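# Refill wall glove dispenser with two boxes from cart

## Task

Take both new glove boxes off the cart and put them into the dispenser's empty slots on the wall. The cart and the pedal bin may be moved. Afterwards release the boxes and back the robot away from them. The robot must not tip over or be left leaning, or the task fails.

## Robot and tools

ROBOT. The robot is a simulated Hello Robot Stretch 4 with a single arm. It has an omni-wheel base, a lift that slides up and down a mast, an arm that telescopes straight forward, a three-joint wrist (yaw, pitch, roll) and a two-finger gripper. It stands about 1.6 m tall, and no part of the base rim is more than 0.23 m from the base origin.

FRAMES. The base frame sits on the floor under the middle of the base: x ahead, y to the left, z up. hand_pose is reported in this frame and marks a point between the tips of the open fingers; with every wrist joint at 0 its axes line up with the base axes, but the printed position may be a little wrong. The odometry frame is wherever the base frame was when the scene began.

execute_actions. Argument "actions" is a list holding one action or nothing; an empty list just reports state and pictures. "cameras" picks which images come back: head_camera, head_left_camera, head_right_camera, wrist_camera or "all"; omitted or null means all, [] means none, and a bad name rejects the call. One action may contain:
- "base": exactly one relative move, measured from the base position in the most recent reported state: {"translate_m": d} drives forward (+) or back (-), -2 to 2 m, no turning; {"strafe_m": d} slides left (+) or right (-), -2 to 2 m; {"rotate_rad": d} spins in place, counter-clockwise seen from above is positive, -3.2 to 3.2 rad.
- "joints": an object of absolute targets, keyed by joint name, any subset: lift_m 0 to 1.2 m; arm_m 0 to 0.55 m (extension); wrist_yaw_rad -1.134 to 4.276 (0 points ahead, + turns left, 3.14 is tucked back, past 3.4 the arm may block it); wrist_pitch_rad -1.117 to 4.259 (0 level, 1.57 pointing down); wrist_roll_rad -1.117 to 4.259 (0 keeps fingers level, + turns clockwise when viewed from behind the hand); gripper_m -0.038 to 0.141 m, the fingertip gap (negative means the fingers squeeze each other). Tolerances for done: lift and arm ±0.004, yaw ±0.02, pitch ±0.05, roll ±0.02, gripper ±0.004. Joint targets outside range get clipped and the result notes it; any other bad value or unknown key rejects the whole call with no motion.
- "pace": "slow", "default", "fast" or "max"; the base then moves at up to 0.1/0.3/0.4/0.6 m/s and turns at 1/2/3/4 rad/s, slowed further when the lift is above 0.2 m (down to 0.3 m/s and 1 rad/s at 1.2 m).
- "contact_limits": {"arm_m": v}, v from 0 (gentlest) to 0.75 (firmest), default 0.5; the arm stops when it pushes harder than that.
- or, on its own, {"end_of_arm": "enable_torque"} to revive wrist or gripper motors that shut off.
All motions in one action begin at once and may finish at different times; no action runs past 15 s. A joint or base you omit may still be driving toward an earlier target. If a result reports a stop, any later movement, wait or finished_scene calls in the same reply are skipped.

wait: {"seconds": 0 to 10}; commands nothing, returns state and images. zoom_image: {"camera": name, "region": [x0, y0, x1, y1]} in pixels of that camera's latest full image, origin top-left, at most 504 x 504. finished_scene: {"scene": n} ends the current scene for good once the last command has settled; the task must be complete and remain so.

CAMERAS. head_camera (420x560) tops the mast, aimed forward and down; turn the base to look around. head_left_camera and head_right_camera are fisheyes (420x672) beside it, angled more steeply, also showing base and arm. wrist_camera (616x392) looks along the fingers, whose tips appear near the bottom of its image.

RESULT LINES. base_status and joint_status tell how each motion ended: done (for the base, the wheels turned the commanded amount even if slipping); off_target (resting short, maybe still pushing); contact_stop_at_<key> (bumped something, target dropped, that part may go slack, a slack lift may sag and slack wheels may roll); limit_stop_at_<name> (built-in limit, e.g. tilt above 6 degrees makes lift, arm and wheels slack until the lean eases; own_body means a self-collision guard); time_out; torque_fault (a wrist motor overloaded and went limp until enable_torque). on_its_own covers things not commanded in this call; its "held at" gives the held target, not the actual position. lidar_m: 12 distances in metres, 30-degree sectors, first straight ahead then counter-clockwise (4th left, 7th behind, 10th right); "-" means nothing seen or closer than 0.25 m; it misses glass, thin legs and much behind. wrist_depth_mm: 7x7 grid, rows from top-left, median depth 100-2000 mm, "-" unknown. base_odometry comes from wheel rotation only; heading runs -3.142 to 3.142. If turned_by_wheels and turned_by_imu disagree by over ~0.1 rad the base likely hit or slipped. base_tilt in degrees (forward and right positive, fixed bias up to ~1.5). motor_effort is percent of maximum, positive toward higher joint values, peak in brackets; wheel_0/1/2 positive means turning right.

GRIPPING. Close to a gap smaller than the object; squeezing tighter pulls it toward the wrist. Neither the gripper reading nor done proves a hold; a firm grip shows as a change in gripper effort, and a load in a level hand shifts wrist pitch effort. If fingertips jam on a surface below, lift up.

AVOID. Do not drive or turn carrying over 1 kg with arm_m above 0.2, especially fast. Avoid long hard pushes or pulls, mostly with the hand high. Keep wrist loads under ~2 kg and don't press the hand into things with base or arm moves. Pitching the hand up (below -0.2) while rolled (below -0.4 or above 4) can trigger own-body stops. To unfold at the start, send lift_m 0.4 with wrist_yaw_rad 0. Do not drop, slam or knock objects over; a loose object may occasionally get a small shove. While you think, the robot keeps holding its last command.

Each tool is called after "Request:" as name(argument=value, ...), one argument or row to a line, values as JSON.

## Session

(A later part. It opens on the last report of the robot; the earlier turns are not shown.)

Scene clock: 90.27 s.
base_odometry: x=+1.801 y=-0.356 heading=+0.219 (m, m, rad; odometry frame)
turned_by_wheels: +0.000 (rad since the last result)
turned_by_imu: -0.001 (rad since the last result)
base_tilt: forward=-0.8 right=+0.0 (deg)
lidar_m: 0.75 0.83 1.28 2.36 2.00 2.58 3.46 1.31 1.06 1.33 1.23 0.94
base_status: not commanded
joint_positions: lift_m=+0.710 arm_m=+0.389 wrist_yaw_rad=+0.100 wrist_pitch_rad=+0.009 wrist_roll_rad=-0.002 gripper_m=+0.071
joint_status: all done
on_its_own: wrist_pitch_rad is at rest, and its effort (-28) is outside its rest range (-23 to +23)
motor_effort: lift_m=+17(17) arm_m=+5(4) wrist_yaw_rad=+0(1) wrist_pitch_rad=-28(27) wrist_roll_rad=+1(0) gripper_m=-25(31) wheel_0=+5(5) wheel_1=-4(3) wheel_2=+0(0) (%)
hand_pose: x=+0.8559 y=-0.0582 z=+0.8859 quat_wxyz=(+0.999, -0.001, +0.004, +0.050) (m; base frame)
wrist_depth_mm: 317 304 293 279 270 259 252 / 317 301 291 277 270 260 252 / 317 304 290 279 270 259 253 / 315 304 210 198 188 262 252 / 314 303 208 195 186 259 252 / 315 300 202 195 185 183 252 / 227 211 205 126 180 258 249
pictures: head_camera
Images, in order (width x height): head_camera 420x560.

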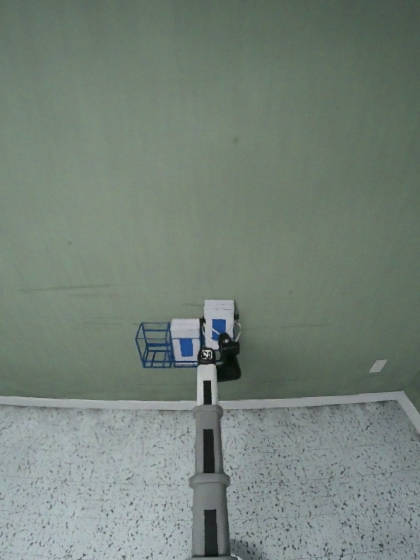

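Request:
execute_actions(
  actions=[
    {"joints":{"gripper_m":0.125}},
  ],
  cameras=[],
)

Request:
execute_actions(
  actions=[
    {"joints":{"arm_m":0.05,"wrist_yaw_rad":0}},
  ],
  cameras=["head_camera","wrist_camera"],
)

Scene clock: 93.37 s.
base_odometry: x=+1.801 y=-0.356 heading=+0.219 (m, m, rad; odometry frame)
turned_by_wheels: +0.000 (rad since the last result)
turned_by_imu: -0.001 (rad since the last result)
base_tilt: forward=-0.9 right=+0.0 (deg)
lidar_m: 0.76 0.81 1.29 2.33 2.01 2.60 3.45 1.31 1.05 1.33 1.26 0.92
base_status: not commanded
joint_positions: lift_m=+0.710 arm_m=+0.389 wrist_yaw_rad=+0.100 wrist_pitch_rad=+0.003 wrist_roll_rad=-0.002 gripper_m=+0.125
joint_status: all done
motor_effort: lift_m=+17(17) arm_m=+5(5) wrist_yaw_rad=+0(2) wrist_pitch_rad=-8(29) wrist_roll_rad=+0(1) gripper_m=+0(31) wheel_0=+5(5) wheel_1=-3(3) wheel_2=+0(0) (%)
hand_pose: x=+0.8559 y=-0.0582 z=+0.8876 quat_wxyz=(+0.999, -0.001, +0.001, +0.050) (m; base frame)
wrist_depth_mm: 319 307 296 283 271 260 254 / 317 304 293 282 272 262 254 / 317 306 289 279 271 260 253 / 317 303 291 279 270 259 253 / 317 300 289 278 270 260 252 / 314 301 204 277 266 211 251 / 236 229 248 135 242 257 250
pictures: none
No camera images: the call's "cameras" was empty. Leave "cameras" out to get every camera's image.

Scene clock: 95.50 s.
base_odometry: x=+1.801 y=-0.356 heading=+0.219 (m, m, rad; odometry frame)
turned_by_wheels: +0.000 (rad since the last result)
turned_by_imu: -0.001 (rad since the last result)
base_tilt: forward=-0.9 right=+0.0 (deg)
lidar_m: 0.76 0.82 1.31 2.36 2.02 2.59 3.45 1.31 1.07 1.33 1.26 0.93
base_status: not commanded
joint_positions: lift_m=+0.710 arm_m=+0.051 wrist_yaw_rad=+0.000 wrist_pitch_rad=+0.002 wrist_roll_rad=-0.002 gripper_m=+0.125
joint_status: all done
motor_effort: lift_m=+17(16) arm_m=-5(7) wrist_yaw_rad=+0(6) wrist_pitch_rad=-9(8) wrist_roll_rad=+1(1) gripper_m=+1(0) wheel_0=+5(5) wheel_1=-3(3) wheel_2=+0(0) (%)
hand_pose: x=+0.5102 y=-0.0874 z=+0.8877 quat_wxyz=(+1.000, -0.001, +0.001, +0.000) (m; base frame)
wrist_depth_mm: 668 654 647 640 627 615 603 / 654 654 640 634 627 603 615 / 654 654 640 634 627 609 609 / 654 640 640 634 621 615 603 / 661 640 640 627 615 621 597 / 647 640 204 554 621 212 603 / 654 634 549 135 615 603 603
pictures: head_camera, wrist_camera
Images, in order (width x height): head_camera 420x560, wrist_camera 616x392.

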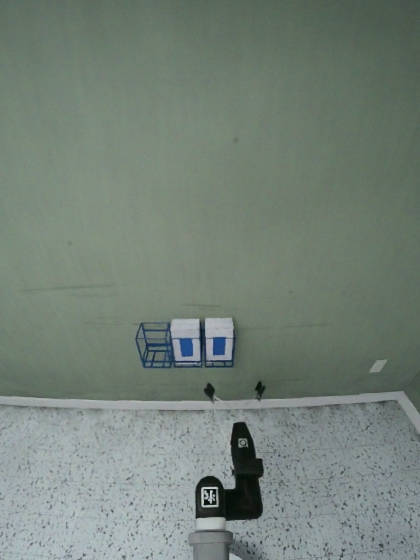

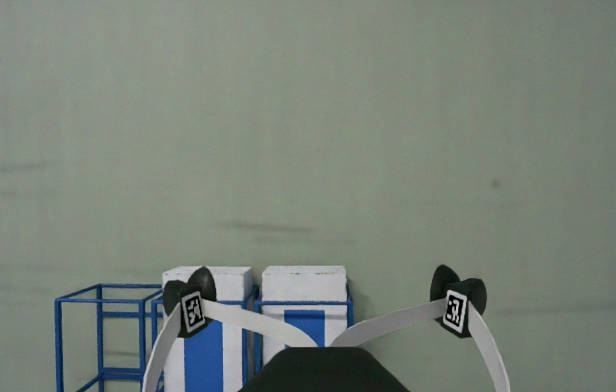

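Request:
execute_actions(
  actions=[
    {"base":{"translate_m":-0.805},"joints":{"gripper_m":0.141},"pace":"fast"},
  ],
  cameras=[],
)

Request:
execute_actions(
  actions=[
    {"base":{"rotate_rad":-1.57},"joints":{"lift_m":0.66}},
  ],
  cameras=[],
)

Request:
execute_actions(
  actions=[
    {"base":{"translate_m":0.095},"joints":{"arm_m":0.36}},
  ],
  cameras=["wrist_camera","head_camera"],
)

Scene clock: 103.33 s.
base_odometry: x=+1.015 y=-0.530 heading=+0.219 (m, m, rad; odometry frame)
turned_by_wheels: +0.000 (rad since the last result)
turned_by_imu: -0.001 (rad since the last result)
base_tilt: forward=-0.9 right=+0.0 (deg)
lidar_m: 1.58 1.74 2.46 1.80 1.86 2.62 2.61 1.83 1.36 0.89 1.40 1.74
base_status: done
joint_positions: lift_m=+0.710 arm_m=+0.051 wrist_yaw_rad=+0.000 wrist_pitch_rad=+0.002 wrist_roll_rad=-0.002 gripper_m=+0.141
joint_status: all done
motor_effort: lift_m=+17(17) arm_m=-5(5) wrist_yaw_rad=-1(0) wrist_pitch_rad=-8(9) wrist_roll_rad=+1(1) gripper_m=+0(1) wheel_0=-3(9) wheel_1=-3(10) wheel_2=+1(14) (%)
hand_pose: x=+0.5102 y=-0.0874 z=+0.8877 quat_wxyz=(+1.000, -0.001, +0.001, +0.000) (m; base frame)
wrist_depth_mm: 1576 1537 1499 1464 1464 1430 1397 / 1537 1499 1464 1464 1430 1397 1397 / 1537 1537 1464 1464 1397 1430 1397 / 1537 1499 1499 1430 1397 1397 1366 / 1499 1499 1464 1430 1430 1397 1366 / 1499 1464 219 1430 1464 209 1366 / 1464 1430 1464 141 1397 1366 1397
pictures: none
No camera images: the call's "cameras" was empty. Leave "cameras" out to get every camera's image.

Scene clock: 105.40 s.
base_odometry: x=+1.015 y=-0.530 heading=-1.351 (m, m, rad; odometry frame)
turned_by_wheels: -1.569 (rad since the last result)
turned_by_imu: -1.549 (rad since the last result)
base_tilt: forward=-0.9 right=+0.0 (deg)
lidar_m: 0.89 1.40 1.71 1.57 1.75 2.49 1.80 1.89 2.61 2.61 1.83 1.34
base_status: done
joint_positions: lift_m=+0.660 arm_m=+0.051 wrist_yaw_rad=+0.000 wrist_pitch_rad=+0.002 wrist_roll_rad=-0.002 gripper_m=+0.141
joint_status: all done
motor_effort: lift_m=+15(17) arm_m=-5(4) wrist_yaw_rad=+0(1) wrist_pitch_rad=-9(9) wrist_roll_rad=+0(1) gripper_m=-1(0) wheel_0=+3(9) wheel_1=+3(10) wheel_2=+3(9) (%)
hand_pose: x=+0.5102 y=-0.0874 z=+0.8378 quat_wxyz=(+1.000, -0.001, +0.001, +0.000) (m; base frame)
wrist_depth_mm: 1138 1118 1118 1078 1042 1060 1042 / 1138 1118 1098 1078 1042 1042 1025 / 1138 1118 1098 1098 1060 1042 1060 / 1138 1098 1118 1060 1060 1042 1025 / 1138 1118 1098 809 1060 1060 1042 / 1138 1118 218 647 627 211 1025 / 1098 1078 1060 141 1025 1025 1008
pictures: none
No camera images: the call's "cameras" was empty. Leave "cameras" out to get every camera's image.

Scene clock: 107.43 s.
base_odometry: x=+1.036 y=-0.623 heading=-1.350 (m, m, rad; odometry frame)
turned_by_wheels: +0.000 (rad since the last result)
turned_by_imu: -0.001 (rad since the last result)
base_tilt: forward=-0.9 right=+0.1 (deg)
lidar_m: 0.79 0.83 1.75 1.57 1.76 2.48 1.91 1.96 2.65 2.61 1.70 1.26
base_status: done
joint_positions: lift_m=+0.660 arm_m=+0.359 wrist_yaw_rad=+0.000 wrist_pitch_rad=+0.002 wrist_roll_rad=-0.002 gripper_m=+0.141
joint_status: all done
motor_effort: lift_m=+15(15) arm_m=+5(3) wrist_yaw_rad=+0(0) wrist_pitch_rad=-8(8) wrist_roll_rad=+1(0) gripper_m=-1(3) wheel_0=+4(10) wheel_1=+4(8) wheel_2=-2(11) (%)
hand_pose: x=+0.8186 y=-0.0874 z=+0.8379 quat_wxyz=(+1.000, -0.001, +0.001, +0.000) (m; base frame)
wrist_depth_mm: 707 691 691 668 661 640 640 / 699 691 676 668 654 647 634 / 699 691 683 661 647 640 627 / 699 691 683 399 647 640 634 / 691 691 676 387 392 634 627 / 699 574 219 382 364 211 627 / 430 480 512 141 410 627 634
pictures: head_camera, wrist_camera
Images, in order (width x height): head_camera 420x560, wrist_camera 616x392.

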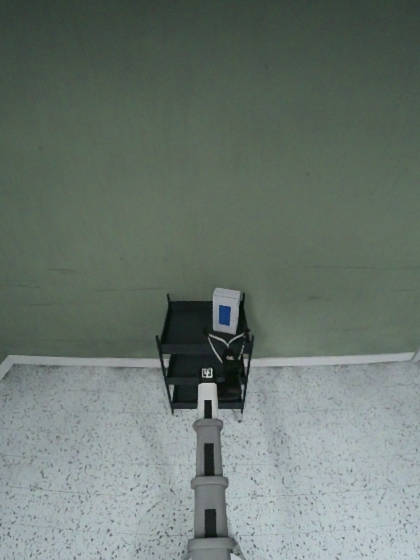

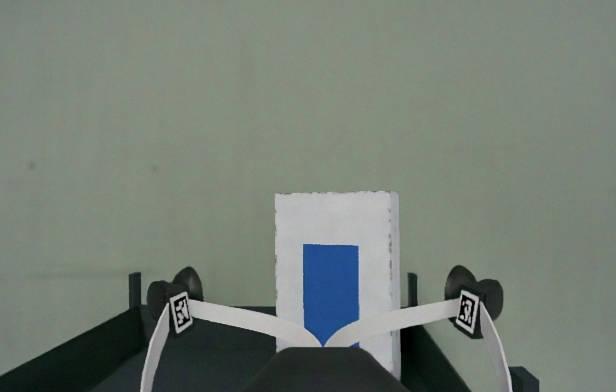

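Request:
execute_actions(
  actions=[
    {"base":{"strafe_m":-0.014},"joints":{"arm_m":0.535},"pace":"slow"},
  ],
  cameras=["wrist_camera"],
)

Scene clock: 112.00 s.
base_odometry: x=+1.023 y=-0.626 heading=-1.350 (m, m, rad; odometry frame)
turned_by_wheels: +0.000 (rad since the last result)
turned_by_imu: -0.002 (rad since the last result)
base_tilt: forward=-0.9 right=+0.0 (deg)
lidar_m: 0.80 0.84 1.74 1.57 1.77 2.52 1.89 1.98 2.67 2.59 1.72 1.27
base_status: done
joint_positions: lift_m=+0.660 arm_m=+0.534 wrist_yaw_rad=+0.000 wrist_pitch_rad=+0.002 wrist_roll_rad=-0.002 gripper_m=+0.141
joint_status: all done
motor_effort: lift_m=+15(15) arm_m=+5(7) wrist_yaw_rad=-1(0) wrist_pitch_rad=-5(8) wrist_roll_rad=+0(1) gripper_m=+1(1) wheel_0=+5(10) wheel_1=-3(9) wheel_2=+0(2) (%)
hand_pose: x=+0.9935 y=-0.0874 z=+0.8379 quat_wxyz=(+1.000, -0.001, +0.001, +0.000) (m; base frame)
wrist_depth_mm: 512 504 500 488 484 473 462 / 512 508 496 488 477 466 462 / 512 504 488 488 473 469 466 / 508 500 496 207 192 469 462 / 508 496 225 204 190 466 462 / 504 496 215 202 185 204 459 / 407 402 224 140 186 459 455
pictures: wrist_camera
Images, in order (width x height): wrist_camera 616x392.

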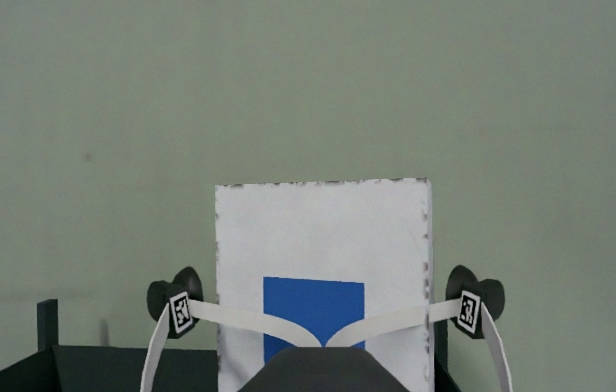

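Request:
execute_actions(
  actions=[
    {"joints":{"gripper_m":0.07}},
  ],
  cameras=["wrist_camera"],
)

Request:
execute_actions(
  actions=[
    {"joints":{"lift_m":0.85},"pace":"slow"},
  ],
  cameras=["wrist_camera"],
)

Scene clock: 115.00 s.
base_odometry: x=+1.023 y=-0.626 heading=-1.350 (m, m, rad; odometry frame)
turned_by_wheels: +0.000 (rad since the last result)
turned_by_imu: -0.001 (rad since the last result)
base_tilt: forward=-0.9 right=+0.0 (deg)
lidar_m: 0.79 0.85 1.71 1.59 1.79 2.52 1.91 1.99 2.68 2.56 1.71 1.26
base_status: not commanded
joint_positions: lift_m=+0.660 arm_m=+0.534 wrist_yaw_rad=-0.001 wrist_pitch_rad=+0.002 wrist_roll_rad=-0.002 gripper_m=+0.071
joint_status: all done
motor_effort: lift_m=+15(15) arm_m=+4(5) wrist_yaw_rad=+2(2) wrist_pitch_rad=-5(5) wrist_roll_rad=+1(0) gripper_m=-33(33) wheel_0=+4(5) wheel_1=-3(3) wheel_2=+0(0) (%)
hand_pose: x=+0.9936 y=-0.0876 z=+0.8379 quat_wxyz=(+1.000, -0.001, +0.001, +0.000) (m; base frame)
wrist_depth_mm: 521 508 496 488 477 469 466 / 517 504 492 488 480 469 462 / 512 504 488 484 477 469 466 / 508 504 215 195 181 473 466 / 508 496 212 194 180 469 466 / 504 496 204 194 181 191 455 / 407 399 215 129 178 462 455
pictures: wrist_camera
Images, in order (width x height): wrist_camera 616x392.

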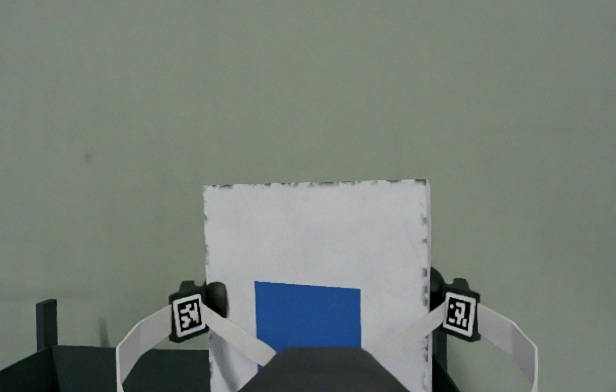

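Scene clock: 117.30 s.
base_odometry: x=+1.023 y=-0.626 heading=-1.350 (m, m, rad; odometry frame)
turned_by_wheels: +0.000 (rad since the last result)
turned_by_imu: -0.001 (rad since the last result)
base_tilt: forward=-0.9 right=+0.0 (deg)
lidar_m: 0.79 0.86 1.73 1.58 1.78 2.51 1.90 1.99 2.68 2.59 1.72 1.26
base_status: not commanded
joint_positions: lift_m=+0.849 arm_m=+0.534 wrist_yaw_rad=+0.000 wrist_pitch_rad=+0.008 wrist_roll_rad=-0.002 gripper_m=+0.071
joint_status: all done
on_its_own: wrist_pitch_rad is at rest, and its effort (-25) is outside its rest range (-23 to +23)
motor_effort: lift_m=+24(24) arm_m=+4(4) wrist_yaw_rad=+0(2) wrist_pitch_rad=-25(27) wrist_roll_rad=+0(2) gripper_m=-32(33) wheel_0=+4(4) wheel_1=-3(3) wheel_2=+0(0) (%)
hand_pose: x=+0.9936 y=-0.0875 z=+1.0253 quat_wxyz=(+1.000, -0.001, +0.004, +0.000) (m; base frame)
wrist_depth_mm: 517 500 496 484 480 469 466 / 512 500 488 484 477 473 462 / 512 500 488 484 477 469 459 / 512 500 488 199 185 469 459 / 512 500 214 195 182 466 459 / 504 496 204 195 181 190 462 / 508 492 212 129 175 466 459
pictures: wrist_camera
Images, in order (width x height): wrist_camera 616x392.

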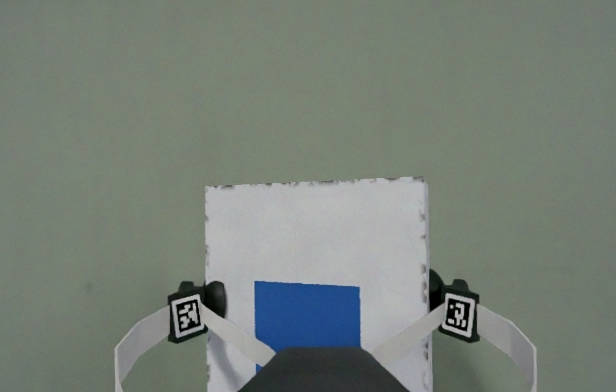

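Request:
execute_actions(
  actions=[
    {"joints":{"lift_m":0.662},"pace":"slow"},
  ],
  cameras=[],
)

Request:
execute_actions(
  actions=[
    {"joints":{"gripper_m":0.141}},
  ],
  cameras=[],
)

Request:
execute_actions(
  actions=[
    {"joints":{"arm_m":0.46}},
  ],
  cameras=[],
)

Request:
execute_actions(
  actions=[
    {"base":{"strafe_m":0.035},"joints":{"wrist_yaw_rad":-0.14},"pace":"slow"},
  ],
  cameras=["wrist_camera"],
)

Scene clock: 122.80 s.
base_odometry: x=+1.023 y=-0.626 heading=-1.350 (m, m, rad; odometry frame)
turned_by_wheels: +0.000 (rad since the last result)
turned_by_imu: -0.002 (rad since the last result)
base_tilt: forward=-0.9 right=+0.0 (deg)
lidar_m: 0.80 0.85 1.73 1.60 1.77 2.50 1.90 1.99 2.68 2.59 1.72 1.27
base_status: not commanded
joint_positions: lift_m=+0.662 arm_m=+0.534 wrist_yaw_rad=-0.001 wrist_pitch_rad=+0.004 wrist_roll_rad=-0.002 gripper_m=+0.071
joint_status: all done
motor_effort: lift_m=+14(23) arm_m=+4(4) wrist_yaw_rad=+2(1) wrist_pitch_rad=-11(25) wrist_roll_rad=+1(0) gripper_m=-24(25) wheel_0=+4(4) wheel_1=-4(3) wheel_2=+0(0) (%)
hand_pose: x=+0.9936 y=-0.0876 z=+0.8395 quat_wxyz=(+1.000, -0.001, +0.002, +0.000) (m; base frame)
wrist_depth_mm: 508 504 496 492 480 473 466 / 517 508 496 484 477 469 466 / 512 504 500 484 480 477 462 / 508 496 218 199 185 469 462 / 512 504 213 196 181 466 462 / 504 500 204 193 180 192 459 / 407 402 211 129 174 459 459
pictures: none
No camera images: the call's "cameras" was empty. Leave "cameras" out to get every camera's image.

Scene clock: 124.53 s.
base_odometry: x=+1.023 y=-0.626 heading=-1.350 (m, m, rad; odometry frame)
turned_by_wheels: +0.000 (rad since the last result)
turned_by_imu: -0.001 (rad since the last result)
base_tilt: forward=-0.9 right=+0.0 (deg)
lidar_m: 0.80 0.87 1.75 1.56 1.78 2.48 1.89 1.98 2.67 2.58 1.71 1.28
base_status: not commanded
joint_positions: lift_m=+0.662 arm_m=+0.534 wrist_yaw_rad=-0.001 wrist_pitch_rad=+0.002 wrist_roll_rad=-0.002 gripper_m=+0.141
joint_status: all done
motor_effort: lift_m=+15(14) arm_m=+5(4) wrist_yaw_rad=+1(1) wrist_pitch_rad=-5(11) wrist_roll_rad=-2(0) gripper_m=-3(38) wheel_0=+4(4) wheel_1=-3(4) wheel_2=+0(0) (%)
hand_pose: x=+0.9936 y=-0.0876 z=+0.8400 quat_wxyz=(+1.000, -0.001, +0.001, +0.000) (m; base frame)
wrist_depth_mm: 521 504 496 492 480 469 466 / 517 508 496 488 477 477 462 / 512 508 492 488 477 473 459 / 508 500 492 211 196 469 462 / 508 496 224 206 191 469 466 / 504 496 215 200 185 203 462 / 407 402 220 139 182 459 459
pictures: none
No camera images: the call's "cameras" was empty. Leave "cameras" out to get every camera's image.

Scene clock: 125.67 s.
base_odometry: x=+1.023 y=-0.626 heading=-1.350 (m, m, rad; odometry frame)
turned_by_wheels: +0.000 (rad since the last result)
turned_by_imu: +0.000 (rad since the last result)
base_tilt: forward=-0.9 right=+0.0 (deg)
lidar_m: 0.81 0.85 1.75 1.56 1.76 2.49 1.89 2.01 2.68 2.58 1.69 1.27
base_status: not commanded
joint_positions: lift_m=+0.662 arm_m=+0.461 wrist_yaw_rad=+0.000 wrist_pitch_rad=+0.002 wrist_roll_rad=-0.002 gripper_m=+0.141
joint_status: all done
motor_effort: lift_m=+14(14) arm_m=-4(5) wrist_yaw_rad=+0(2) wrist_pitch_rad=-7(6) wrist_roll_rad=+0(0) gripper_m=+0(1) wheel_0=+4(4) wheel_1=-4(3) wheel_2=+0(0) (%)
hand_pose: x=+0.9202 y=-0.0874 z=+0.8400 quat_wxyz=(+1.000, -0.001, +0.001, +0.000) (m; base frame)
wrist_depth_mm: 597 585 574 559 559 544 539 / 603 580 574 559 544 544 535 / 585 580 569 559 559 539 530 / 597 580 564 271 544 539 535 / 585 580 569 263 249 544 530 / 580 488 219 258 244 211 530 / 436 473 462 141 334 539 530
pictures: none
No camera images: the call's "cameras" was empty. Leave "cameras" out to get every camera's image.

Scene clock: 127.07 s.
base_odometry: x=+1.056 y=-0.618 heading=-1.350 (m, m, rad; odometry frame)
turned_by_wheels: +0.000 (rad since the last result)
turned_by_imu: -0.001 (rad since the last result)
base_tilt: forward=-0.8 right=+0.0 (deg)
lidar_m: 0.79 1.28 1.71 1.54 1.76 2.44 1.88 1.98 2.72 2.63 1.70 0.85
base_status: done
joint_positions: lift_m=+0.662 arm_m=+0.461 wrist_yaw_rad=-0.139 wrist_pitch_rad=+0.002 wrist_roll_rad=-0.002 gripper_m=+0.141
joint_status: all done
motor_effort: lift_m=+15(15) arm_m=-4(5) wrist_yaw_rad=-2(4) wrist_pitch_rad=-7(9) wrist_roll_rad=-2(1) gripper_m=+0(0) wheel_0=-5(8) wheel_1=+4(7) wheel_2=+0(0) (%)
hand_pose: x=+0.9052 y=-0.1267 z=+0.8400 quat_wxyz=(+0.998, -0.001, +0.001, -0.070) (m; base frame)
wrist_depth_mm: 544 559 569 574 591 585 609 / 544 559 564 574 585 609 609 / 549 554 564 580 585 591 597 / 539 559 559 278 580 591 609 / 539 554 287 274 580 591 609 / 544 549 219 270 264 211 603 / 452 452 287 141 449 585 597
pictures: wrist_camera
Images, in order (width x height): wrist_camera 616x392.

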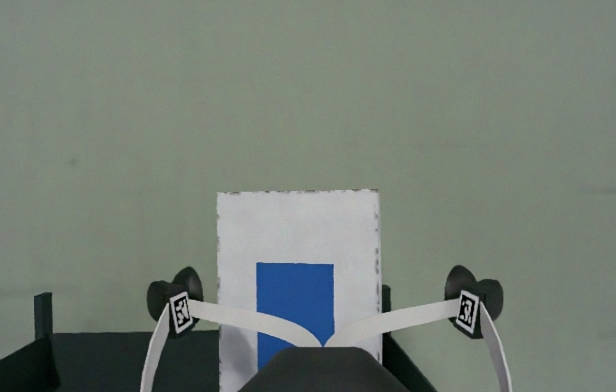

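Request:
execute_actions(
  actions=[
    {"base":{"strafe_m":0.008},"joints":{"arm_m":0.53},"pace":"slow"},
  ],
  cameras=["wrist_camera"],
)

Scene clock: 130.83 s.
base_odometry: x=+1.064 y=-0.616 heading=-1.350 (m, m, rad; odometry frame)
turned_by_wheels: +0.000 (rad since the last result)
turned_by_imu: -0.001 (rad since the last result)
base_tilt: forward=-0.9 right=+0.0 (deg)
lidar_m: 0.79 1.28 1.69 1.53 1.73 2.44 1.90 1.99 2.71 2.64 1.71 0.83
base_status: done
joint_positions: lift_m=+0.662 arm_m=+0.529 wrist_yaw_rad=-0.140 wrist_pitch_rad=+0.002 wrist_roll_rad=-0.002 gripper_m=+0.141
joint_status: all done
motor_effort: lift_m=+14(14) arm_m=+5(8) wrist_yaw_rad=-1(2) wrist_pitch_rad=-7(5) wrist_roll_rad=-1(1) gripper_m=-1(2) wheel_0=-4(8) wheel_1=+5(6) wheel_2=+0(0) (%)
hand_pose: x=+0.9736 y=-0.1267 z=+0.8400 quat_wxyz=(+0.998, -0.001, +0.001, -0.070) (m; base frame)
wrist_depth_mm: 484 488 496 512 521 530 539 / 484 492 500 504 517 521 535 / 480 492 500 508 512 525 525 / 480 488 492 213 202 521 530 / 477 484 221 208 199 521 535 / 477 477 215 206 196 210 517 / 389 394 219 141 198 512 530
pictures: wrist_camera
Images, in order (width x height): wrist_camera 616x392.

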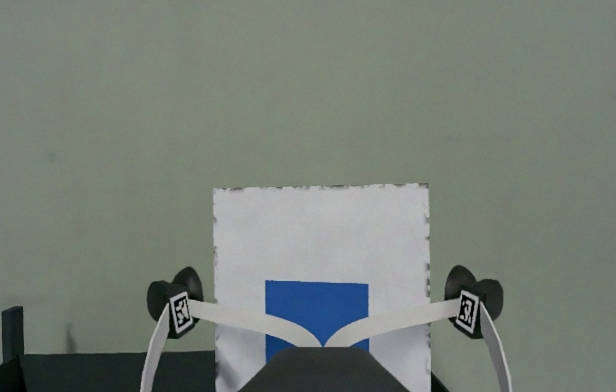

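Centered. Slightly deeper and grip.

Request:
execute_actions(
  actions=[
    {"joints":{"arm_m":0.536},"pace":"slow"},
  ],
  cameras=[],
)

Request:
execute_actions(
  actions=[
    {"joints":{"gripper_m":0.07}},
  ],
  cameras=[],
)

Request:
execute_actions(
  actions=[
    {"joints":{"lift_m":0.9},"pace":"slow"},
  ],
  cameras=["wrist_camera"],
)

Scene clock: 133.77 s.
base_odometry: x=+1.064 y=-0.616 heading=-1.350 (m, m, rad; odometry frame)
turned_by_wheels: +0.000 (rad since the last result)
turned_by_imu: -0.001 (rad since the last result)
base_tilt: forward=-0.8 right=+0.0 (deg)
lidar_m: 0.77 1.29 1.70 1.55 1.74 2.45 1.91 1.98 2.71 2.63 1.69 0.84
base_status: not commanded
joint_positions: lift_m=+0.662 arm_m=+0.535 wrist_yaw_rad=-0.140 wrist_pitch_rad=+0.002 wrist_roll_rad=-0.002 gripper_m=+0.141
joint_status: all done
motor_effort: lift_m=+14(14) arm_m=+5(4) wrist_yaw_rad=-1(1) wrist_pitch_rad=-6(7) wrist_roll_rad=-1(1) gripper_m=+1(2) wheel_0=-3(3) wheel_1=+4(5) wheel_2=+0(0) (%)
hand_pose: x=+0.9796 y=-0.1267 z=+0.8400 quat_wxyz=(+0.998, -0.001, +0.001, -0.070) (m; base frame)
wrist_depth_mm: 473 484 492 504 512 521 535 / 473 484 492 500 512 517 530 / 473 480 488 496 512 517 525 / 473 480 488 206 195 521 525 / 477 477 214 202 192 521 517 / 473 477 209 201 189 211 517 / 384 389 213 141 190 512 517
pictures: none
No camera images: the call's "cameras" was empty. Leave "cameras" out to get every camera's image.

Scene clock: 135.50 s.
base_odometry: x=+1.064 y=-0.616 heading=-1.350 (m, m, rad; odometry frame)
turned_by_wheels: +0.000 (rad since the last result)
turned_by_imu: -0.001 (rad since the last result)
base_tilt: forward=-0.8 right=+0.0 (deg)
lidar_m: 0.80 1.27 1.70 1.54 1.74 2.42 1.91 1.98 2.67 2.62 1.69 0.84
base_status: not commanded
joint_positions: lift_m=+0.662 arm_m=+0.535 wrist_yaw_rad=-0.140 wrist_pitch_rad=+0.002 wrist_roll_rad=-0.002 gripper_m=+0.071
joint_status: all done
motor_effort: lift_m=+14(15) arm_m=+4(5) wrist_yaw_rad=+0(1) wrist_pitch_rad=-4(8) wrist_roll_rad=+2(2) gripper_m=-26(30) wheel_0=-4(4) wheel_1=+4(5) wheel_2=+0(0) (%)
hand_pose: x=+0.9796 y=-0.1268 z=+0.8400 quat_wxyz=(+0.998, -0.001, +0.001, -0.070) (m; base frame)
wrist_depth_mm: 477 488 492 500 517 521 530 / 473 477 496 504 512 521 530 / 473 480 492 496 504 521 525 / 473 480 488 195 183 512 521 / 473 477 203 192 183 512 521 / 469 473 199 193 183 190 521 / 389 389 205 130 181 508 521
pictures: none
No camera images: the call's "cameras" was empty. Leave "cameras" out to get every camera's image.

Scene clock: 138.13 s.
base_odometry: x=+1.064 y=-0.616 heading=-1.350 (m, m, rad; odometry frame)
turned_by_wheels: +0.000 (rad since the last result)
turned_by_imu: -0.001 (rad since the last result)
base_tilt: forward=-0.8 right=+0.0 (deg)
lidar_m: 0.81 1.29 1.72 1.54 1.73 2.44 1.89 1.96 2.72 2.63 1.68 0.84
base_status: not commanded
joint_positions: lift_m=+0.899 arm_m=+0.535 wrist_yaw_rad=-0.140 wrist_pitch_rad=+0.009 wrist_roll_rad=-0.002 gripper_m=+0.071
joint_status: all done
on_its_own: wrist_pitch_rad is at rest, and its effort (-25) is outside its rest range (-23 to +23)
motor_effort: lift_m=+25(24) arm_m=+4(5) wrist_yaw_rad=+0(0) wrist_pitch_rad=-25(26) wrist_roll_rad=+0(2) gripper_m=-29(29) wheel_0=-3(3) wheel_1=+5(4) wheel_2=+0(0) (%)
hand_pose: x=+0.9796 y=-0.1268 z=+1.0752 quat_wxyz=(+0.998, -0.001, +0.004, -0.070) (m; base frame)
wrist_depth_mm: 480 477 492 504 508 517 525 / 473 480 492 500 508 517 525 / 473 480 492 496 508 517 521 / 473 480 484 198 187 517 521 / 473 477 204 195 185 512 521 / 469 477 199 193 184 196 521 / 469 473 202 130 180 512 517
pictures: wrist_camera
Images, in order (width x height): wrist_camera 616x392.

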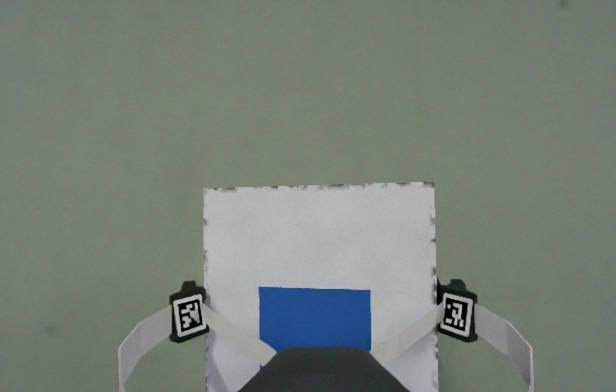

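Request:
execute_actions(
  actions=[
    {"joints":{"arm_m":0.05,"lift_m":0.92,"wrist_yaw_rad":0.095},"pace":"slow"},
  ],
  cameras=[],
)

Request:
execute_actions(
  actions=[
    {"base":{"rotate_rad":1.57},"pace":"slow"},
  ],
  cameras=[],
)

Request:
execute_actions(
  actions=[
    {"base":{"strafe_m":0.364}},
  ],
  cameras=[],
)

Request:
execute_actions(
  actions=[
    {"base":{"translate_m":0.776}},
  ],
  cameras=[],
)

Request:
execute_actions(
  actions=[
    {"joints":{"arm_m":0.385},"pace":"slow"},
  ],
  cameras=[],
)

Request:
execute_actions(
  actions=[
    {"joints":{"lift_m":0.82},"pace":"slow"},
  ],
  cameras=["head_camera"],
)

Request:
zoom_image(
  camera="head_camera",
  region=[180, 250, 320, 380],
)

Scene clock: 148.83 s.
base_odometry: x=+1.064 y=-0.616 heading=-1.350 (m, m, rad; odometry frame)
turned_by_wheels: +0.000 (rad since the last result)
turned_by_imu: -0.004 (rad since the last result)
base_tilt: forward=-0.9 right=+0.1 (deg)
lidar_m: 0.43 1.30 1.72 1.53 1.72 2.42 1.90 1.97 2.73 2.63 1.73 0.82
base_status: not commanded
joint_positions: lift_m=+0.920 arm_m=+0.051 wrist_yaw_rad=+0.095 wrist_pitch_rad=+0.008 wrist_roll_rad=-0.002 gripper_m=+0.071
joint_status: all done
on_its_own: wrist_pitch_rad is at rest, and its effort (-27) is outside its rest range (-23 to +23)
motor_effort: lift_m=+25(25) arm_m=-5(5) wrist_yaw_rad=+0(5) wrist_pitch_rad=-27(25) wrist_roll_rad=+1(1) gripper_m=-30(30) wheel_0=-3(3) wheel_1=+4(5) wheel_2=+0(0) (%)
hand_pose: x=+0.5172 y=-0.0597 z=+1.0953 quat_wxyz=(+0.999, -0.001, +0.004, +0.047) (m; base frame)
wrist_depth_mm: 1118 1078 1042 976 976 917 854 / 1118 1098 1025 976 946 917 878 / 1098 1078 1008 1008 931 904 878 / 1098 1060 1008 198 187 904 878 / 1118 1060 204 194 185 917 866 / 1118 1042 198 193 183 196 866 / 1138 1060 202 130 179 904 891
pictures: none
No camera images: the call's "cameras" was empty. Leave "cameras" out to get every camera's image.

Scene clock: 151.70 s.
base_odometry: x=+1.064 y=-0.616 heading=+0.219 (m, m, rad; odometry frame)
turned_by_wheels: +1.569 (rad since the last result)
turned_by_imu: +1.547 (rad since the last result)
base_tilt: forward=-0.9 right=+0.0 (deg)
lidar_m: 0.47 1.72 2.39 1.88 1.96 2.73 2.63 1.73 0.82 0.79 1.26 1.71
base_status: done
joint_positions: lift_m=+0.920 arm_m=+0.051 wrist_yaw_rad=+0.095 wrist_pitch_rad=+0.008 wrist_roll_rad=-0.002 gripper_m=+0.071
joint_status: not commanded
on_its_own: wrist_pitch_rad is at rest, and its effort (-26) is outside its rest range (-23 to +23)
motor_effort: lift_m=+25(24) arm_m=-5(5) wrist_yaw_rad=-1(1) wrist_pitch_rad=-26(25) wrist_roll_rad=+1(1) gripper_m=-31(30) wheel_0=-4(7) wheel_1=-4(8) wheel_2=-4(7) (%)
hand_pose: x=+0.5172 y=-0.0596 z=+1.0953 quat_wxyz=(+0.999, -0.001, +0.004, +0.048) (m; base frame)
wrist_depth_mm: 1576 1499 1499 1430 1366 1366 1281 / 1576 1499 1537 1430 1366 1308 1281 / 1618 1576 1464 1430 1397 1308 1281 / 1661 1537 1464 198 187 1308 1229 / 1537 1499 204 194 185 1308 1255 / 1618 1499 200 192 184 197 1308 / 1618 1464 202 131 179 1336 1308
pictures: none
No camera images: the call's "cameras" was empty. Leave "cameras" out to get every camera's image.

Scene clock: 154.23 s.
base_odometry: x=+0.985 y=-0.261 heading=+0.219 (m, m, rad; odometry frame)
turned_by_wheels: +0.000 (rad since the last result)
turned_by_imu: -0.002 (rad since the last result)
base_tilt: forward=-0.8 right=+0.0 (deg)
lidar_m: 0.44 1.72 2.21 1.52 1.57 2.23 2.60 2.23 1.65 1.15 1.65 1.73
base_status: done
joint_positions: lift_m=+0.920 arm_m=+0.051 wrist_yaw_rad=+0.095 wrist_pitch_rad=+0.008 wrist_roll_rad=-0.002 gripper_m=+0.071
joint_status: not commanded
on_its_own: wrist_pitch_rad is at rest, and its effort (-24) is outside its rest range (-23 to +23)
motor_effort: lift_m=+24(25) arm_m=-5(4) wrist_yaw_rad=-1(2) wrist_pitch_rad=-24(25) wrist_roll_rad=+1(0) gripper_m=-28(30) wheel_0=-2(9) wheel_1=+3(11) wheel_2=+0(4) (%)
hand_pose: x=+0.5172 y=-0.0596 z=+1.0953 quat_wxyz=(+0.999, -0.001, +0.004, +0.048) (m; base frame)
wrist_depth_mm: 1618 1576 1464 1397 1366 1336 1255 / 1618 1576 1464 1464 1397 1366 1281 / 1618 1499 1499 1464 1366 1308 1281 / 1618 1537 1430 198 187 1336 1255 / 1576 1499 204 194 185 1336 1336 / 1576 1576 199 193 184 196 1308 / 1618 1537 202 130 180 1336 1308
pictures: none
No camera images: the call's "cameras" was empty. Leave "cameras" out to get every camera's image.

Scene clock: 158.30 s.
base_odometry: x=+1.742 y=-0.092 heading=+0.219 (m, m, rad; odometry frame)
turned_by_wheels: +0.000 (rad since the last result)
turned_by_imu: -0.003 (rad since the last result)
base_tilt: forward=-0.8 right=+0.0 (deg)
lidar_m: 0.45 0.94 1.30 2.11 1.77 2.22 3.52 2.26 1.31 1.59 1.25 0.81
base_status: done
joint_positions: lift_m=+0.920 arm_m=+0.051 wrist_yaw_rad=+0.095 wrist_pitch_rad=+0.008 wrist_roll_rad=-0.002 gripper_m=+0.071
joint_status: not commanded
on_its_own: wrist_pitch_rad is at rest, and its effort (-25) is outside its rest range (-23 to +23)
motor_effort: lift_m=+24(24) arm_m=-4(5) wrist_yaw_rad=-1(1) wrist_pitch_rad=-25(27) wrist_roll_rad=+1(1) gripper_m=-31(30) wheel_0=+2(6) wheel_1=+4(8) wheel_2=-1(12) (%)
hand_pose: x=+0.5172 y=-0.0596 z=+1.0953 quat_wxyz=(+0.999, -0.001, +0.004, +0.048) (m; base frame)
wrist_depth_mm: 715 683 661 634 615 591 569 / 707 691 661 627 609 591 564 / 707 676 661 640 615 585 564 / 715 691 647 198 187 585 574 / 699 683 204 195 185 591 569 / 707 676 198 193 184 196 564 / 707 676 202 130 180 580 569
pictures: none
No camera images: the call's "cameras" was empty. Leave "cameras" out to get every camera's image.

Scene clock: 162.93 s.
base_odometry: x=+1.742 y=-0.092 heading=+0.219 (m, m, rad; odometry frame)
turned_by_wheels: +0.000 (rad since the last result)
turned_by_imu: -0.002 (rad since the last result)
base_tilt: forward=-0.8 right=+0.0 (deg)
lidar_m: 0.78 0.92 1.30 2.06 1.79 2.19 3.50 2.24 1.31 1.59 1.27 0.80
base_status: not commanded
joint_positions: lift_m=+0.920 arm_m=+0.384 wrist_yaw_rad=+0.095 wrist_pitch_rad=+0.008 wrist_roll_rad=-0.002 gripper_m=+0.071
joint_status: all done
on_its_own: wrist_pitch_rad is at rest, and its effort (-25) is outside its rest range (-23 to +23)
motor_effort: lift_m=+24(24) arm_m=+5(5) wrist_yaw_rad=-1(1) wrist_pitch_rad=-25(23) wrist_roll_rad=+0(1) gripper_m=-32(26) wheel_0=+2(3) wheel_1=+4(4) wheel_2=-1(1) (%)
hand_pose: x=+0.8506 y=-0.0596 z=+1.0953 quat_wxyz=(+0.999, -0.001, +0.004, +0.048) (m; base frame)
wrist_depth_mm: 327 314 301 290 279 271 262 / 325 315 301 290 281 270 263 / 327 314 300 291 279 268 263 / 325 314 296 197 188 270 262 / 324 310 204 194 184 270 259 / 324 312 199 193 183 197 260 / 325 306 202 130 179 266 259
pictures: none
No camera images: the call's "cameras" was empty. Leave "cameras" out to get every camera's image.

Scene clock: 164.63 s.
base_odometry: x=+1.742 y=-0.092 heading=+0.219 (m, m, rad; odometry frame)
turned_by_wheels: +0.000 (rad since the last result)
turned_by_imu: -0.001 (rad since the last result)
base_tilt: forward=-0.9 right=+0.0 (deg)
lidar_m: 0.77 0.93 1.30 2.08 1.82 2.20 3.49 2.26 1.31 1.59 1.27 0.81
base_status: not commanded
joint_positions: lift_m=+0.821 arm_m=+0.384 wrist_yaw_rad=+0.098 wrist_pitch_rad=-0.009 wrist_roll_rad=-0.003 gripper_m=+0.071
joint_status: all done
on_its_own: wrist_pitch_rad is at rest, and its effort (+25) is outside its rest range (-23 to +23)
motor_effort: lift_m=+10(23) arm_m=+4(5) wrist_yaw_rad=-10(9) wrist_pitch_rad=+25(25) wrist_roll_rad=+4(6) gripper_m=-27(33) wheel_0=+3(2) wheel_1=+4(3) wheel_2=-1(1) (%)
hand_pose: x=+0.8507 y=-0.0587 z=+1.0015 quat_wxyz=(+0.999, -0.001, -0.005, +0.049) (m; base frame)
wrist_depth_mm: 338 324 307 294 285 274 266 / 334 319 306 296 283 272 265 / 330 317 306 293 281 272 262 / 329 314 208 197 189 268 262 / 325 312 204 195 186 268 260 / 327 312 198 193 183 189 258 / 322 309 200 129 179 265 257
pictures: head_camera
Images, in order (width x height): head_camera 420x560.

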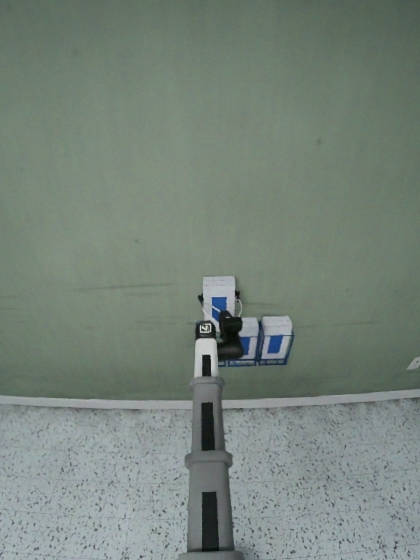

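Region (180, 250, 320, 380) of head_camera's 420x560 image, scaled by 3.600, with more detail than that image has; it fills the top 468 rows of this view, and the rest is white.

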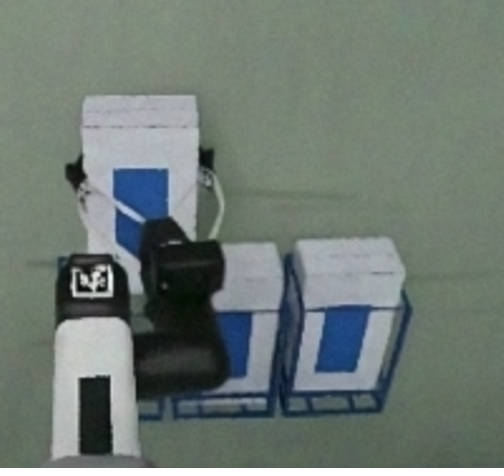

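Request:
execute_actions(
  actions=[
    {"joints":{"lift_m":0.87},"pace":"slow"},
  ],
  cameras=[],
)

Request:
execute_actions(
  actions=[
    {"base":{"strafe_m":0.04},"joints":{"arm_m":0.393,"wrist_yaw_rad":0.095,"wrist_pitch_rad":0},"pace":"slow"},
  ],
  cameras=["head_camera","wrist_camera"],
)

Request:
zoom_image(
  camera="head_camera",
  region=[160, 250, 300, 380],
)

Scene clock: 169.70 s.
base_odometry: x=+1.742 y=-0.092 heading=+0.219 (m, m, rad; odometry frame)
turned_by_wheels: +0.000 (rad since the last result)
turned_by_imu: -0.002 (rad since the last result)
base_tilt: forward=-0.9 right=+0.0 (deg)
lidar_m: 0.77 0.92 1.29 2.08 1.81 2.19 3.51 2.27 1.30 1.60 1.25 0.81
base_status: not commanded
joint_positions: lift_m=+0.870 arm_m=+0.384 wrist_yaw_rad=+0.095 wrist_pitch_rad=+0.008 wrist_roll_rad=-0.002 gripper_m=+0.071
joint_status: all done
on_its_own: wrist_pitch_rad is at rest, and its effort (-25) is outside its rest range (-23 to +23)
motor_effort: lift_m=+24(30) arm_m=+5(5) wrist_yaw_rad=-1(9) wrist_pitch_rad=-25(28) wrist_roll_rad=+1(4) gripper_m=-27(29) wheel_0=+2(3) wheel_1=+4(4) wheel_2=-1(1) (%)
hand_pose: x=+0.8506 y=-0.0596 z=+1.0453 quat_wxyz=(+0.999, -0.001, +0.004, +0.048) (m; base frame)
wrist_depth_mm: 329 314 301 290 279 270 262 / 325 315 300 287 279 270 263 / 327 314 298 290 279 270 263 / 329 314 298 197 187 270 262 / 325 314 204 194 185 268 260 / 327 312 198 193 183 190 260 / 325 307 200 130 179 270 260
pictures: none
No camera images: the call's "cameras" was empty. Leave "cameras" out to get every camera's image.

Scene clock: 171.17 s.
base_odometry: x=+1.734 y=-0.053 heading=+0.220 (m, m, rad; odometry frame)
turned_by_wheels: +0.000 (rad since the last result)
turned_by_imu: -0.001 (rad since the last result)
base_tilt: forward=-0.8 right=+0.0 (deg)
lidar_m: 0.77 0.93 1.29 2.04 1.75 2.12 3.48 2.31 1.36 1.63 1.27 0.81
base_status: done
joint_positions: lift_m=+0.870 arm_m=+0.392 wrist_yaw_rad=+0.095 wrist_pitch_rad=+0.008 wrist_roll_rad=-0.002 gripper_m=+0.071
joint_status: all done
on_its_own: wrist_pitch_rad is at rest, and its effort (-24) is outside its rest range (-23 to +23)
motor_effort: lift_m=+24(24) arm_m=+4(3) wrist_yaw_rad=-1(1) wrist_pitch_rad=-24(25) wrist_roll_rad=+0(3) gripper_m=-32(25) wheel_0=-3(7) wheel_1=+3(8) wheel_2=+0(1) (%)
hand_pose: x=+0.8586 y=-0.0596 z=+1.0453 quat_wxyz=(+0.999, -0.001, +0.004, +0.048) (m; base frame)
wrist_depth_mm: 319 306 293 282 272 263 255 / 320 306 294 281 272 262 254 / 319 304 293 282 272 262 255 / 315 303 290 196 187 260 255 / 317 303 204 195 185 263 254 / 317 303 199 193 183 190 254 / 317 301 201 130 180 260 254
pictures: head_camera, wrist_camera
Images, in order (width x height): head_camera 420x560, wrist_camera 616x392.

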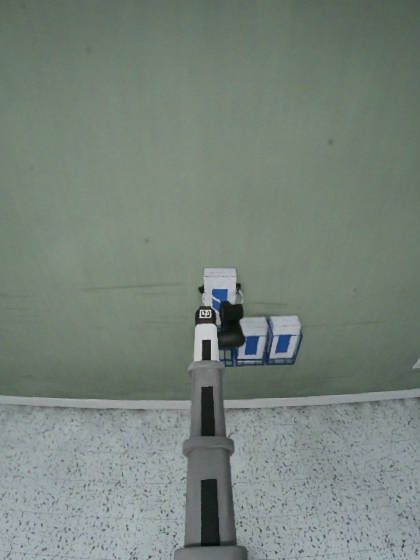

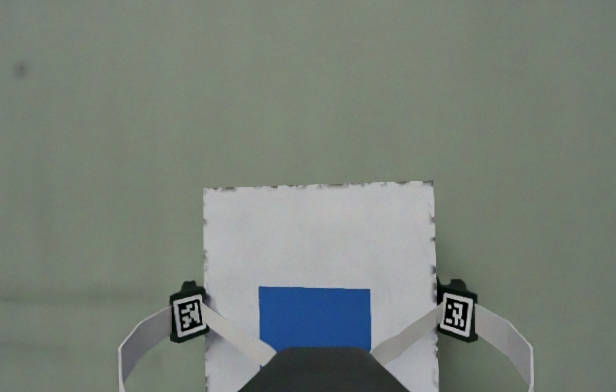

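Region (160, 250, 300, 380) of head_camera's 420x560 image, scaled by 3.600, with more detail than that image has; it fills the top 468 rows of this view, and the rest is white.

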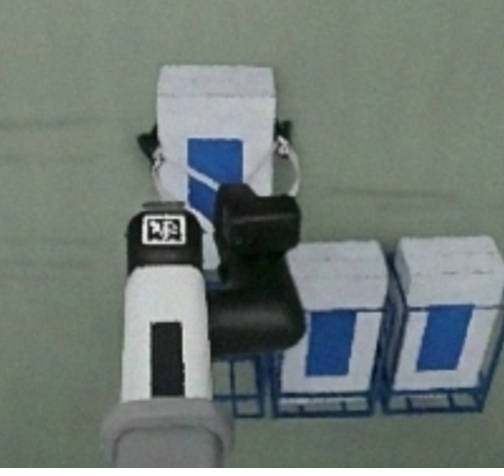

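Request:
execute_actions(
  actions=[
    {"joints":{"lift_m":0.825},"pace":"slow"},
  ],
  cameras=[],
)

Request:
execute_actions(
  actions=[
    {"joints":{"lift_m":0.79},"pace":"slow"},
  ],
  cameras=["head_camera"],
)

Request:
zoom_image(
  camera="head_camera",
  region=[160, 250, 300, 380],
)

Scene clock: 174.80 s.
base_odometry: x=+1.734 y=-0.053 heading=+0.220 (m, m, rad; odometry frame)
turned_by_wheels: +0.000 (rad since the last result)
turned_by_imu: -0.001 (rad since the last result)
base_tilt: forward=-0.9 right=+0.0 (deg)
lidar_m: 0.75 0.91 1.30 2.05 1.75 2.13 3.50 2.33 1.37 1.61 1.27 0.82
base_status: not commanded
joint_positions: lift_m=+0.825 arm_m=+0.392 wrist_yaw_rad=+0.095 wrist_pitch_rad=+0.008 wrist_roll_rad=-0.002 gripper_m=+0.071
joint_status: all done
on_its_own: wrist_pitch_rad is at rest, and its effort (-24) is outside its rest range (-23 to +23)
motor_effort: lift_m=+16(22) arm_m=+5(5) wrist_yaw_rad=-1(1) wrist_pitch_rad=-24(24) wrist_roll_rad=+2(1) gripper_m=-25(28) wheel_0=-3(3) wheel_1=+4(3) wheel_2=+0(0) (%)
hand_pose: x=+0.8586 y=-0.0596 z=+1.0010 quat_wxyz=(+0.999, -0.001, +0.004, +0.048) (m; base frame)
wrist_depth_mm: 320 306 294 283 273 262 255 / 319 306 294 282 272 263 255 / 319 306 293 281 272 263 254 / 317 304 287 197 188 260 254 / 317 306 204 195 185 263 254 / 315 304 199 192 183 191 253 / 317 298 201 130 179 260 253
pictures: none
No camera images: the call's "cameras" was empty. Leave "cameras" out to get every camera's image.

Scene clock: 175.93 s.
base_odometry: x=+1.734 y=-0.053 heading=+0.220 (m, m, rad; odometry frame)
turned_by_wheels: +0.000 (rad since the last result)
turned_by_imu: +0.000 (rad since the last result)
base_tilt: forward=-0.8 right=+0.0 (deg)
lidar_m: 0.78 0.92 1.30 2.04 1.74 2.13 3.49 2.31 1.34 1.65 1.25 0.81
base_status: not commanded
joint_positions: lift_m=+0.790 arm_m=+0.392 wrist_yaw_rad=+0.095 wrist_pitch_rad=+0.008 wrist_roll_rad=-0.002 gripper_m=+0.071
joint_status: all done
on_its_own: wrist_pitch_rad is at rest, and its effort (-26) is outside its rest range (-23 to +23)
motor_effort: lift_m=+16(20) arm_m=+5(5) wrist_yaw_rad=-1(1) wrist_pitch_rad=-26(24) wrist_roll_rad=+0(2) gripper_m=-30(27) wheel_0=-3(3) wheel_1=+3(4) wheel_2=+0(0) (%)
hand_pose: x=+0.8586 y=-0.0596 z=+0.9659 quat_wxyz=(+0.999, -0.001, +0.004, +0.048) (m; base frame)
wrist_depth_mm: 320 309 294 283 273 264 254 / 319 307 294 283 273 263 254 / 317 306 293 281 271 263 255 / 315 306 290 196 187 260 255 / 314 304 205 194 185 262 254 / 319 303 198 193 183 190 254 / 319 300 202 130 179 259 253
pictures: head_camera
Images, in order (width x height): head_camera 420x560.

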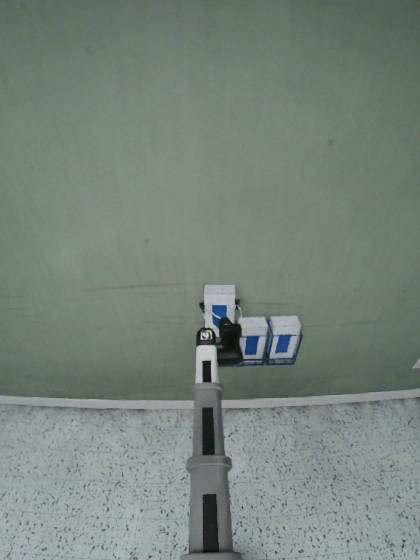

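Region (160, 250, 300, 380) of head_camera's 420x560 image, scaled by 3.600, with more detail than that image has; it fills the top 468 rows of this view, and the rest is white.

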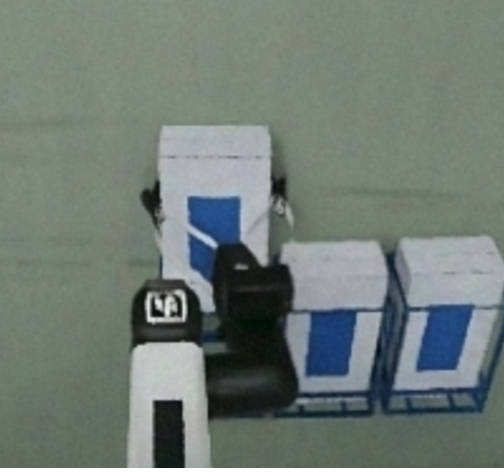

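Request:
execute_actions(
  actions=[
    {"joints":{"lift_m":0.75},"pace":"slow"},
  ],
  cameras=[],
)

Request:
execute_actions(
  actions=[
    {"joints":{"lift_m":0.71},"pace":"slow"},
  ],
  cameras=["head_camera","wrist_camera"],
)

Scene clock: 181.30 s.
base_odometry: x=+1.734 y=-0.053 heading=+0.220 (m, m, rad; odometry frame)
turned_by_wheels: +0.000 (rad since the last result)
turned_by_imu: -0.002 (rad since the last result)
base_tilt: forward=-0.8 right=+0.0 (deg)
lidar_m: 0.79 0.91 1.28 2.05 1.74 2.11 3.45 2.34 1.34 1.64 1.22 0.81
base_status: not commanded
joint_positions: lift_m=+0.750 arm_m=+0.392 wrist_yaw_rad=+0.095 wrist_pitch_rad=+0.008 wrist_roll_rad=-0.002 gripper_m=+0.071
joint_status: all done
on_its_own: wrist_pitch_rad is at rest, and its effort (-27) is outside its rest range (-23 to +23)
motor_effort: lift_m=+16(11) arm_m=+5(5) wrist_yaw_rad=-1(0) wrist_pitch_rad=-27(25) wrist_roll_rad=+2(2) gripper_m=-26(26) wheel_0=-3(3) wheel_1=+4(3) wheel_2=+0(0) (%)
hand_pose: x=+0.8586 y=-0.0596 z=+0.9259 quat_wxyz=(+0.999, -0.001, +0.004, +0.048) (m; base frame)
wrist_depth_mm: 319 306 293 282 272 264 256 / 315 307 296 282 271 262 255 / 317 304 293 282 271 263 254 / 315 306 290 197 187 262 255 / 317 304 204 194 185 262 255 / 317 303 199 193 183 189 252 / 315 300 202 130 179 260 254
pictures: none
No camera images: the call's "cameras" was empty. Leave "cameras" out to get every camera's image.

Scene clock: 182.47 s.
base_odometry: x=+1.734 y=-0.053 heading=+0.220 (m, m, rad; odometry frame)
turned_by_wheels: +0.000 (rad since the last result)
turned_by_imu: +0.000 (rad since the last result)
base_tilt: forward=-0.8 right=+0.0 (deg)
lidar_m: 0.79 0.93 1.32 2.04 1.76 2.12 3.48 2.32 1.35 1.62 1.24 0.83
base_status: not commanded
joint_positions: lift_m=+0.710 arm_m=+0.392 wrist_yaw_rad=+0.095 wrist_pitch_rad=+0.008 wrist_roll_rad=-0.002 gripper_m=+0.071
joint_status: all done
on_its_own: wrist_pitch_rad is at rest, and its effort (-24) is outside its rest range (-23 to +23)
motor_effort: lift_m=+17(15) arm_m=+5(5) wrist_yaw_rad=-1(0) wrist_pitch_rad=-24(26) wrist_roll_rad=+1(1) gripper_m=-29(29) wheel_0=-3(3) wheel_1=+3(3) wheel_2=+0(0) (%)
hand_pose: x=+0.8586 y=-0.0596 z=+0.8859 quat_wxyz=(+0.999, -0.001, +0.004, +0.048) (m; base frame)
wrist_depth_mm: 320 304 293 282 272 263 255 / 319 307 294 283 273 260 255 / 319 304 294 282 272 262 254 / 317 304 290 197 188 263 255 / 317 304 205 195 185 263 255 / 317 301 199 192 183 190 254 / 317 300 201 130 179 219 223
pictures: head_camera, wrist_camera
Images, in order (width x height): head_camera 420x560, wrist_camera 616x392.

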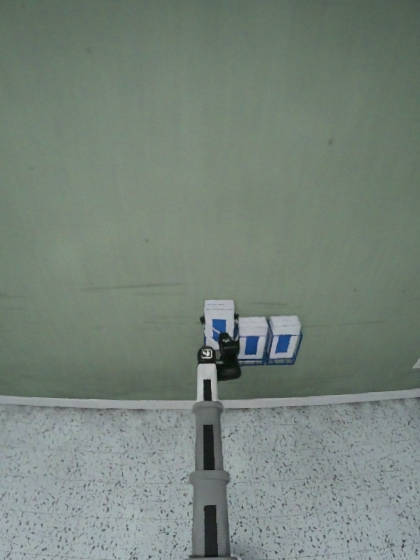

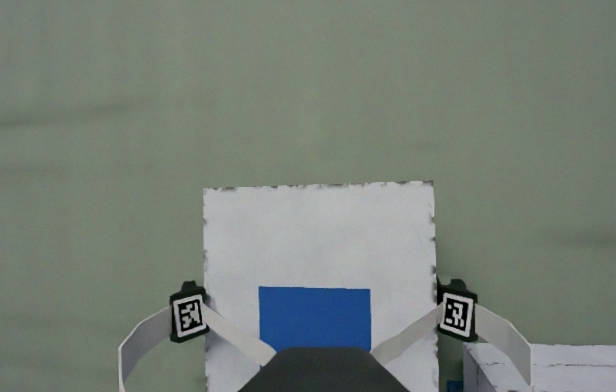

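Request:
execute_actions(
  actions=[
    {"joints":{"gripper_m":0.125}},
  ],
  cameras=[],
)

Request:
execute_actions(
  actions=[
    {"joints":{"arm_m":0.05,"wrist_yaw_rad":0}},
  ],
  cameras=["head_camera","wrist_camera"],
)

Scene clock: 185.90 s.
base_odometry: x=+1.734 y=-0.053 heading=+0.220 (m, m, rad; odometry frame)
turned_by_wheels: +0.000 (rad since the last result)
turned_by_imu: -0.001 (rad since the last result)
base_tilt: forward=-0.8 right=+0.0 (deg)
lidar_m: 0.78 0.93 1.31 2.01 1.75 2.10 3.50 2.30 1.35 1.64 1.25 0.81
base_status: not commanded
joint_positions: lift_m=+0.710 arm_m=+0.392 wrist_yaw_rad=+0.095 wrist_pitch_rad=+0.003 wrist_roll_rad=-0.002 gripper_m=+0.125
joint_status: all done
motor_effort: lift_m=+17(17) arm_m=+5(5) wrist_yaw_rad=+0(0) wrist_pitch_rad=-8(25) wrist_roll_rad=+2(2) gripper_m=+0(26) wheel_0=-3(3) wheel_1=+4(3) wheel_2=+0(0) (%)
hand_pose: x=+0.8586 y=-0.0596 z=+0.8876 quat_wxyz=(+0.999, -0.001, +0.001, +0.048) (m; base frame)
wrist_depth_mm: 322 309 296 283 272 265 257 / 319 307 294 283 273 264 256 / 320 306 293 283 272 263 256 / 317 307 294 281 272 263 256 / 315 306 293 281 272 262 254 / 315 304 204 222 211 211 253 / 315 303 290 135 202 237 234
pictures: none
No camera images: the call's "cameras" was empty. Leave "cameras" out to get every camera's image.

Scene clock: 188.03 s.
base_odometry: x=+1.734 y=-0.053 heading=+0.220 (m, m, rad; odometry frame)
turned_by_wheels: +0.000 (rad since the last result)
turned_by_imu: -0.001 (rad since the last result)
base_tilt: forward=-0.8 right=+0.0 (deg)
lidar_m: 0.75 0.89 1.28 2.02 1.77 2.12 3.50 2.33 1.34 1.63 1.26 0.81
base_status: not commanded
joint_positions: lift_m=+0.710 arm_m=+0.051 wrist_yaw_rad=+0.000 wrist_pitch_rad=+0.002 wrist_roll_rad=-0.002 gripper_m=+0.125
joint_status: all done
motor_effort: lift_m=+17(16) arm_m=-5(5) wrist_yaw_rad=+0(7) wrist_pitch_rad=-8(9) wrist_roll_rad=+0(0) gripper_m=-2(3) wheel_0=-3(3) wheel_1=+3(3) wheel_2=+0(0) (%)
hand_pose: x=+0.5102 y=-0.0874 z=+0.8877 quat_wxyz=(+1.000, -0.001, +0.001, +0.000) (m; base frame)
wrist_depth_mm: 668 654 654 647 627 615 615 / 668 654 640 640 640 615 609 / 661 654 647 627 621 627 609 / 661 654 647 621 621 615 609 / 668 654 634 564 621 621 615 / 654 647 204 544 530 212 530 / 647 647 634 135 535 535 530
pictures: head_camera, wrist_camera
Images, in order (width x height): head_camera 420x560, wrist_camera 616x392.

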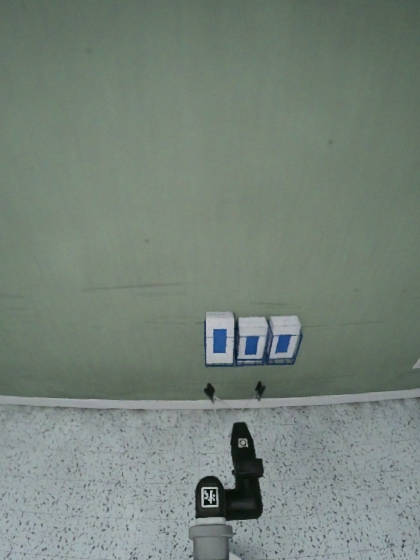

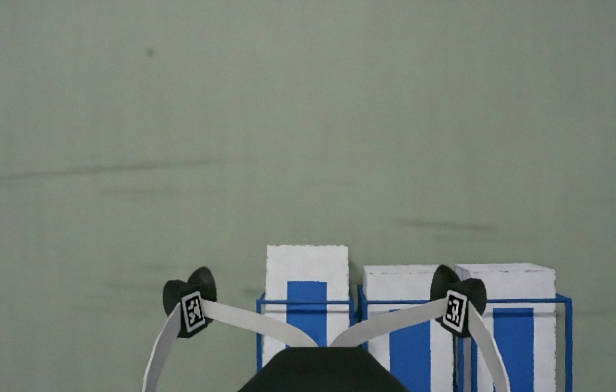

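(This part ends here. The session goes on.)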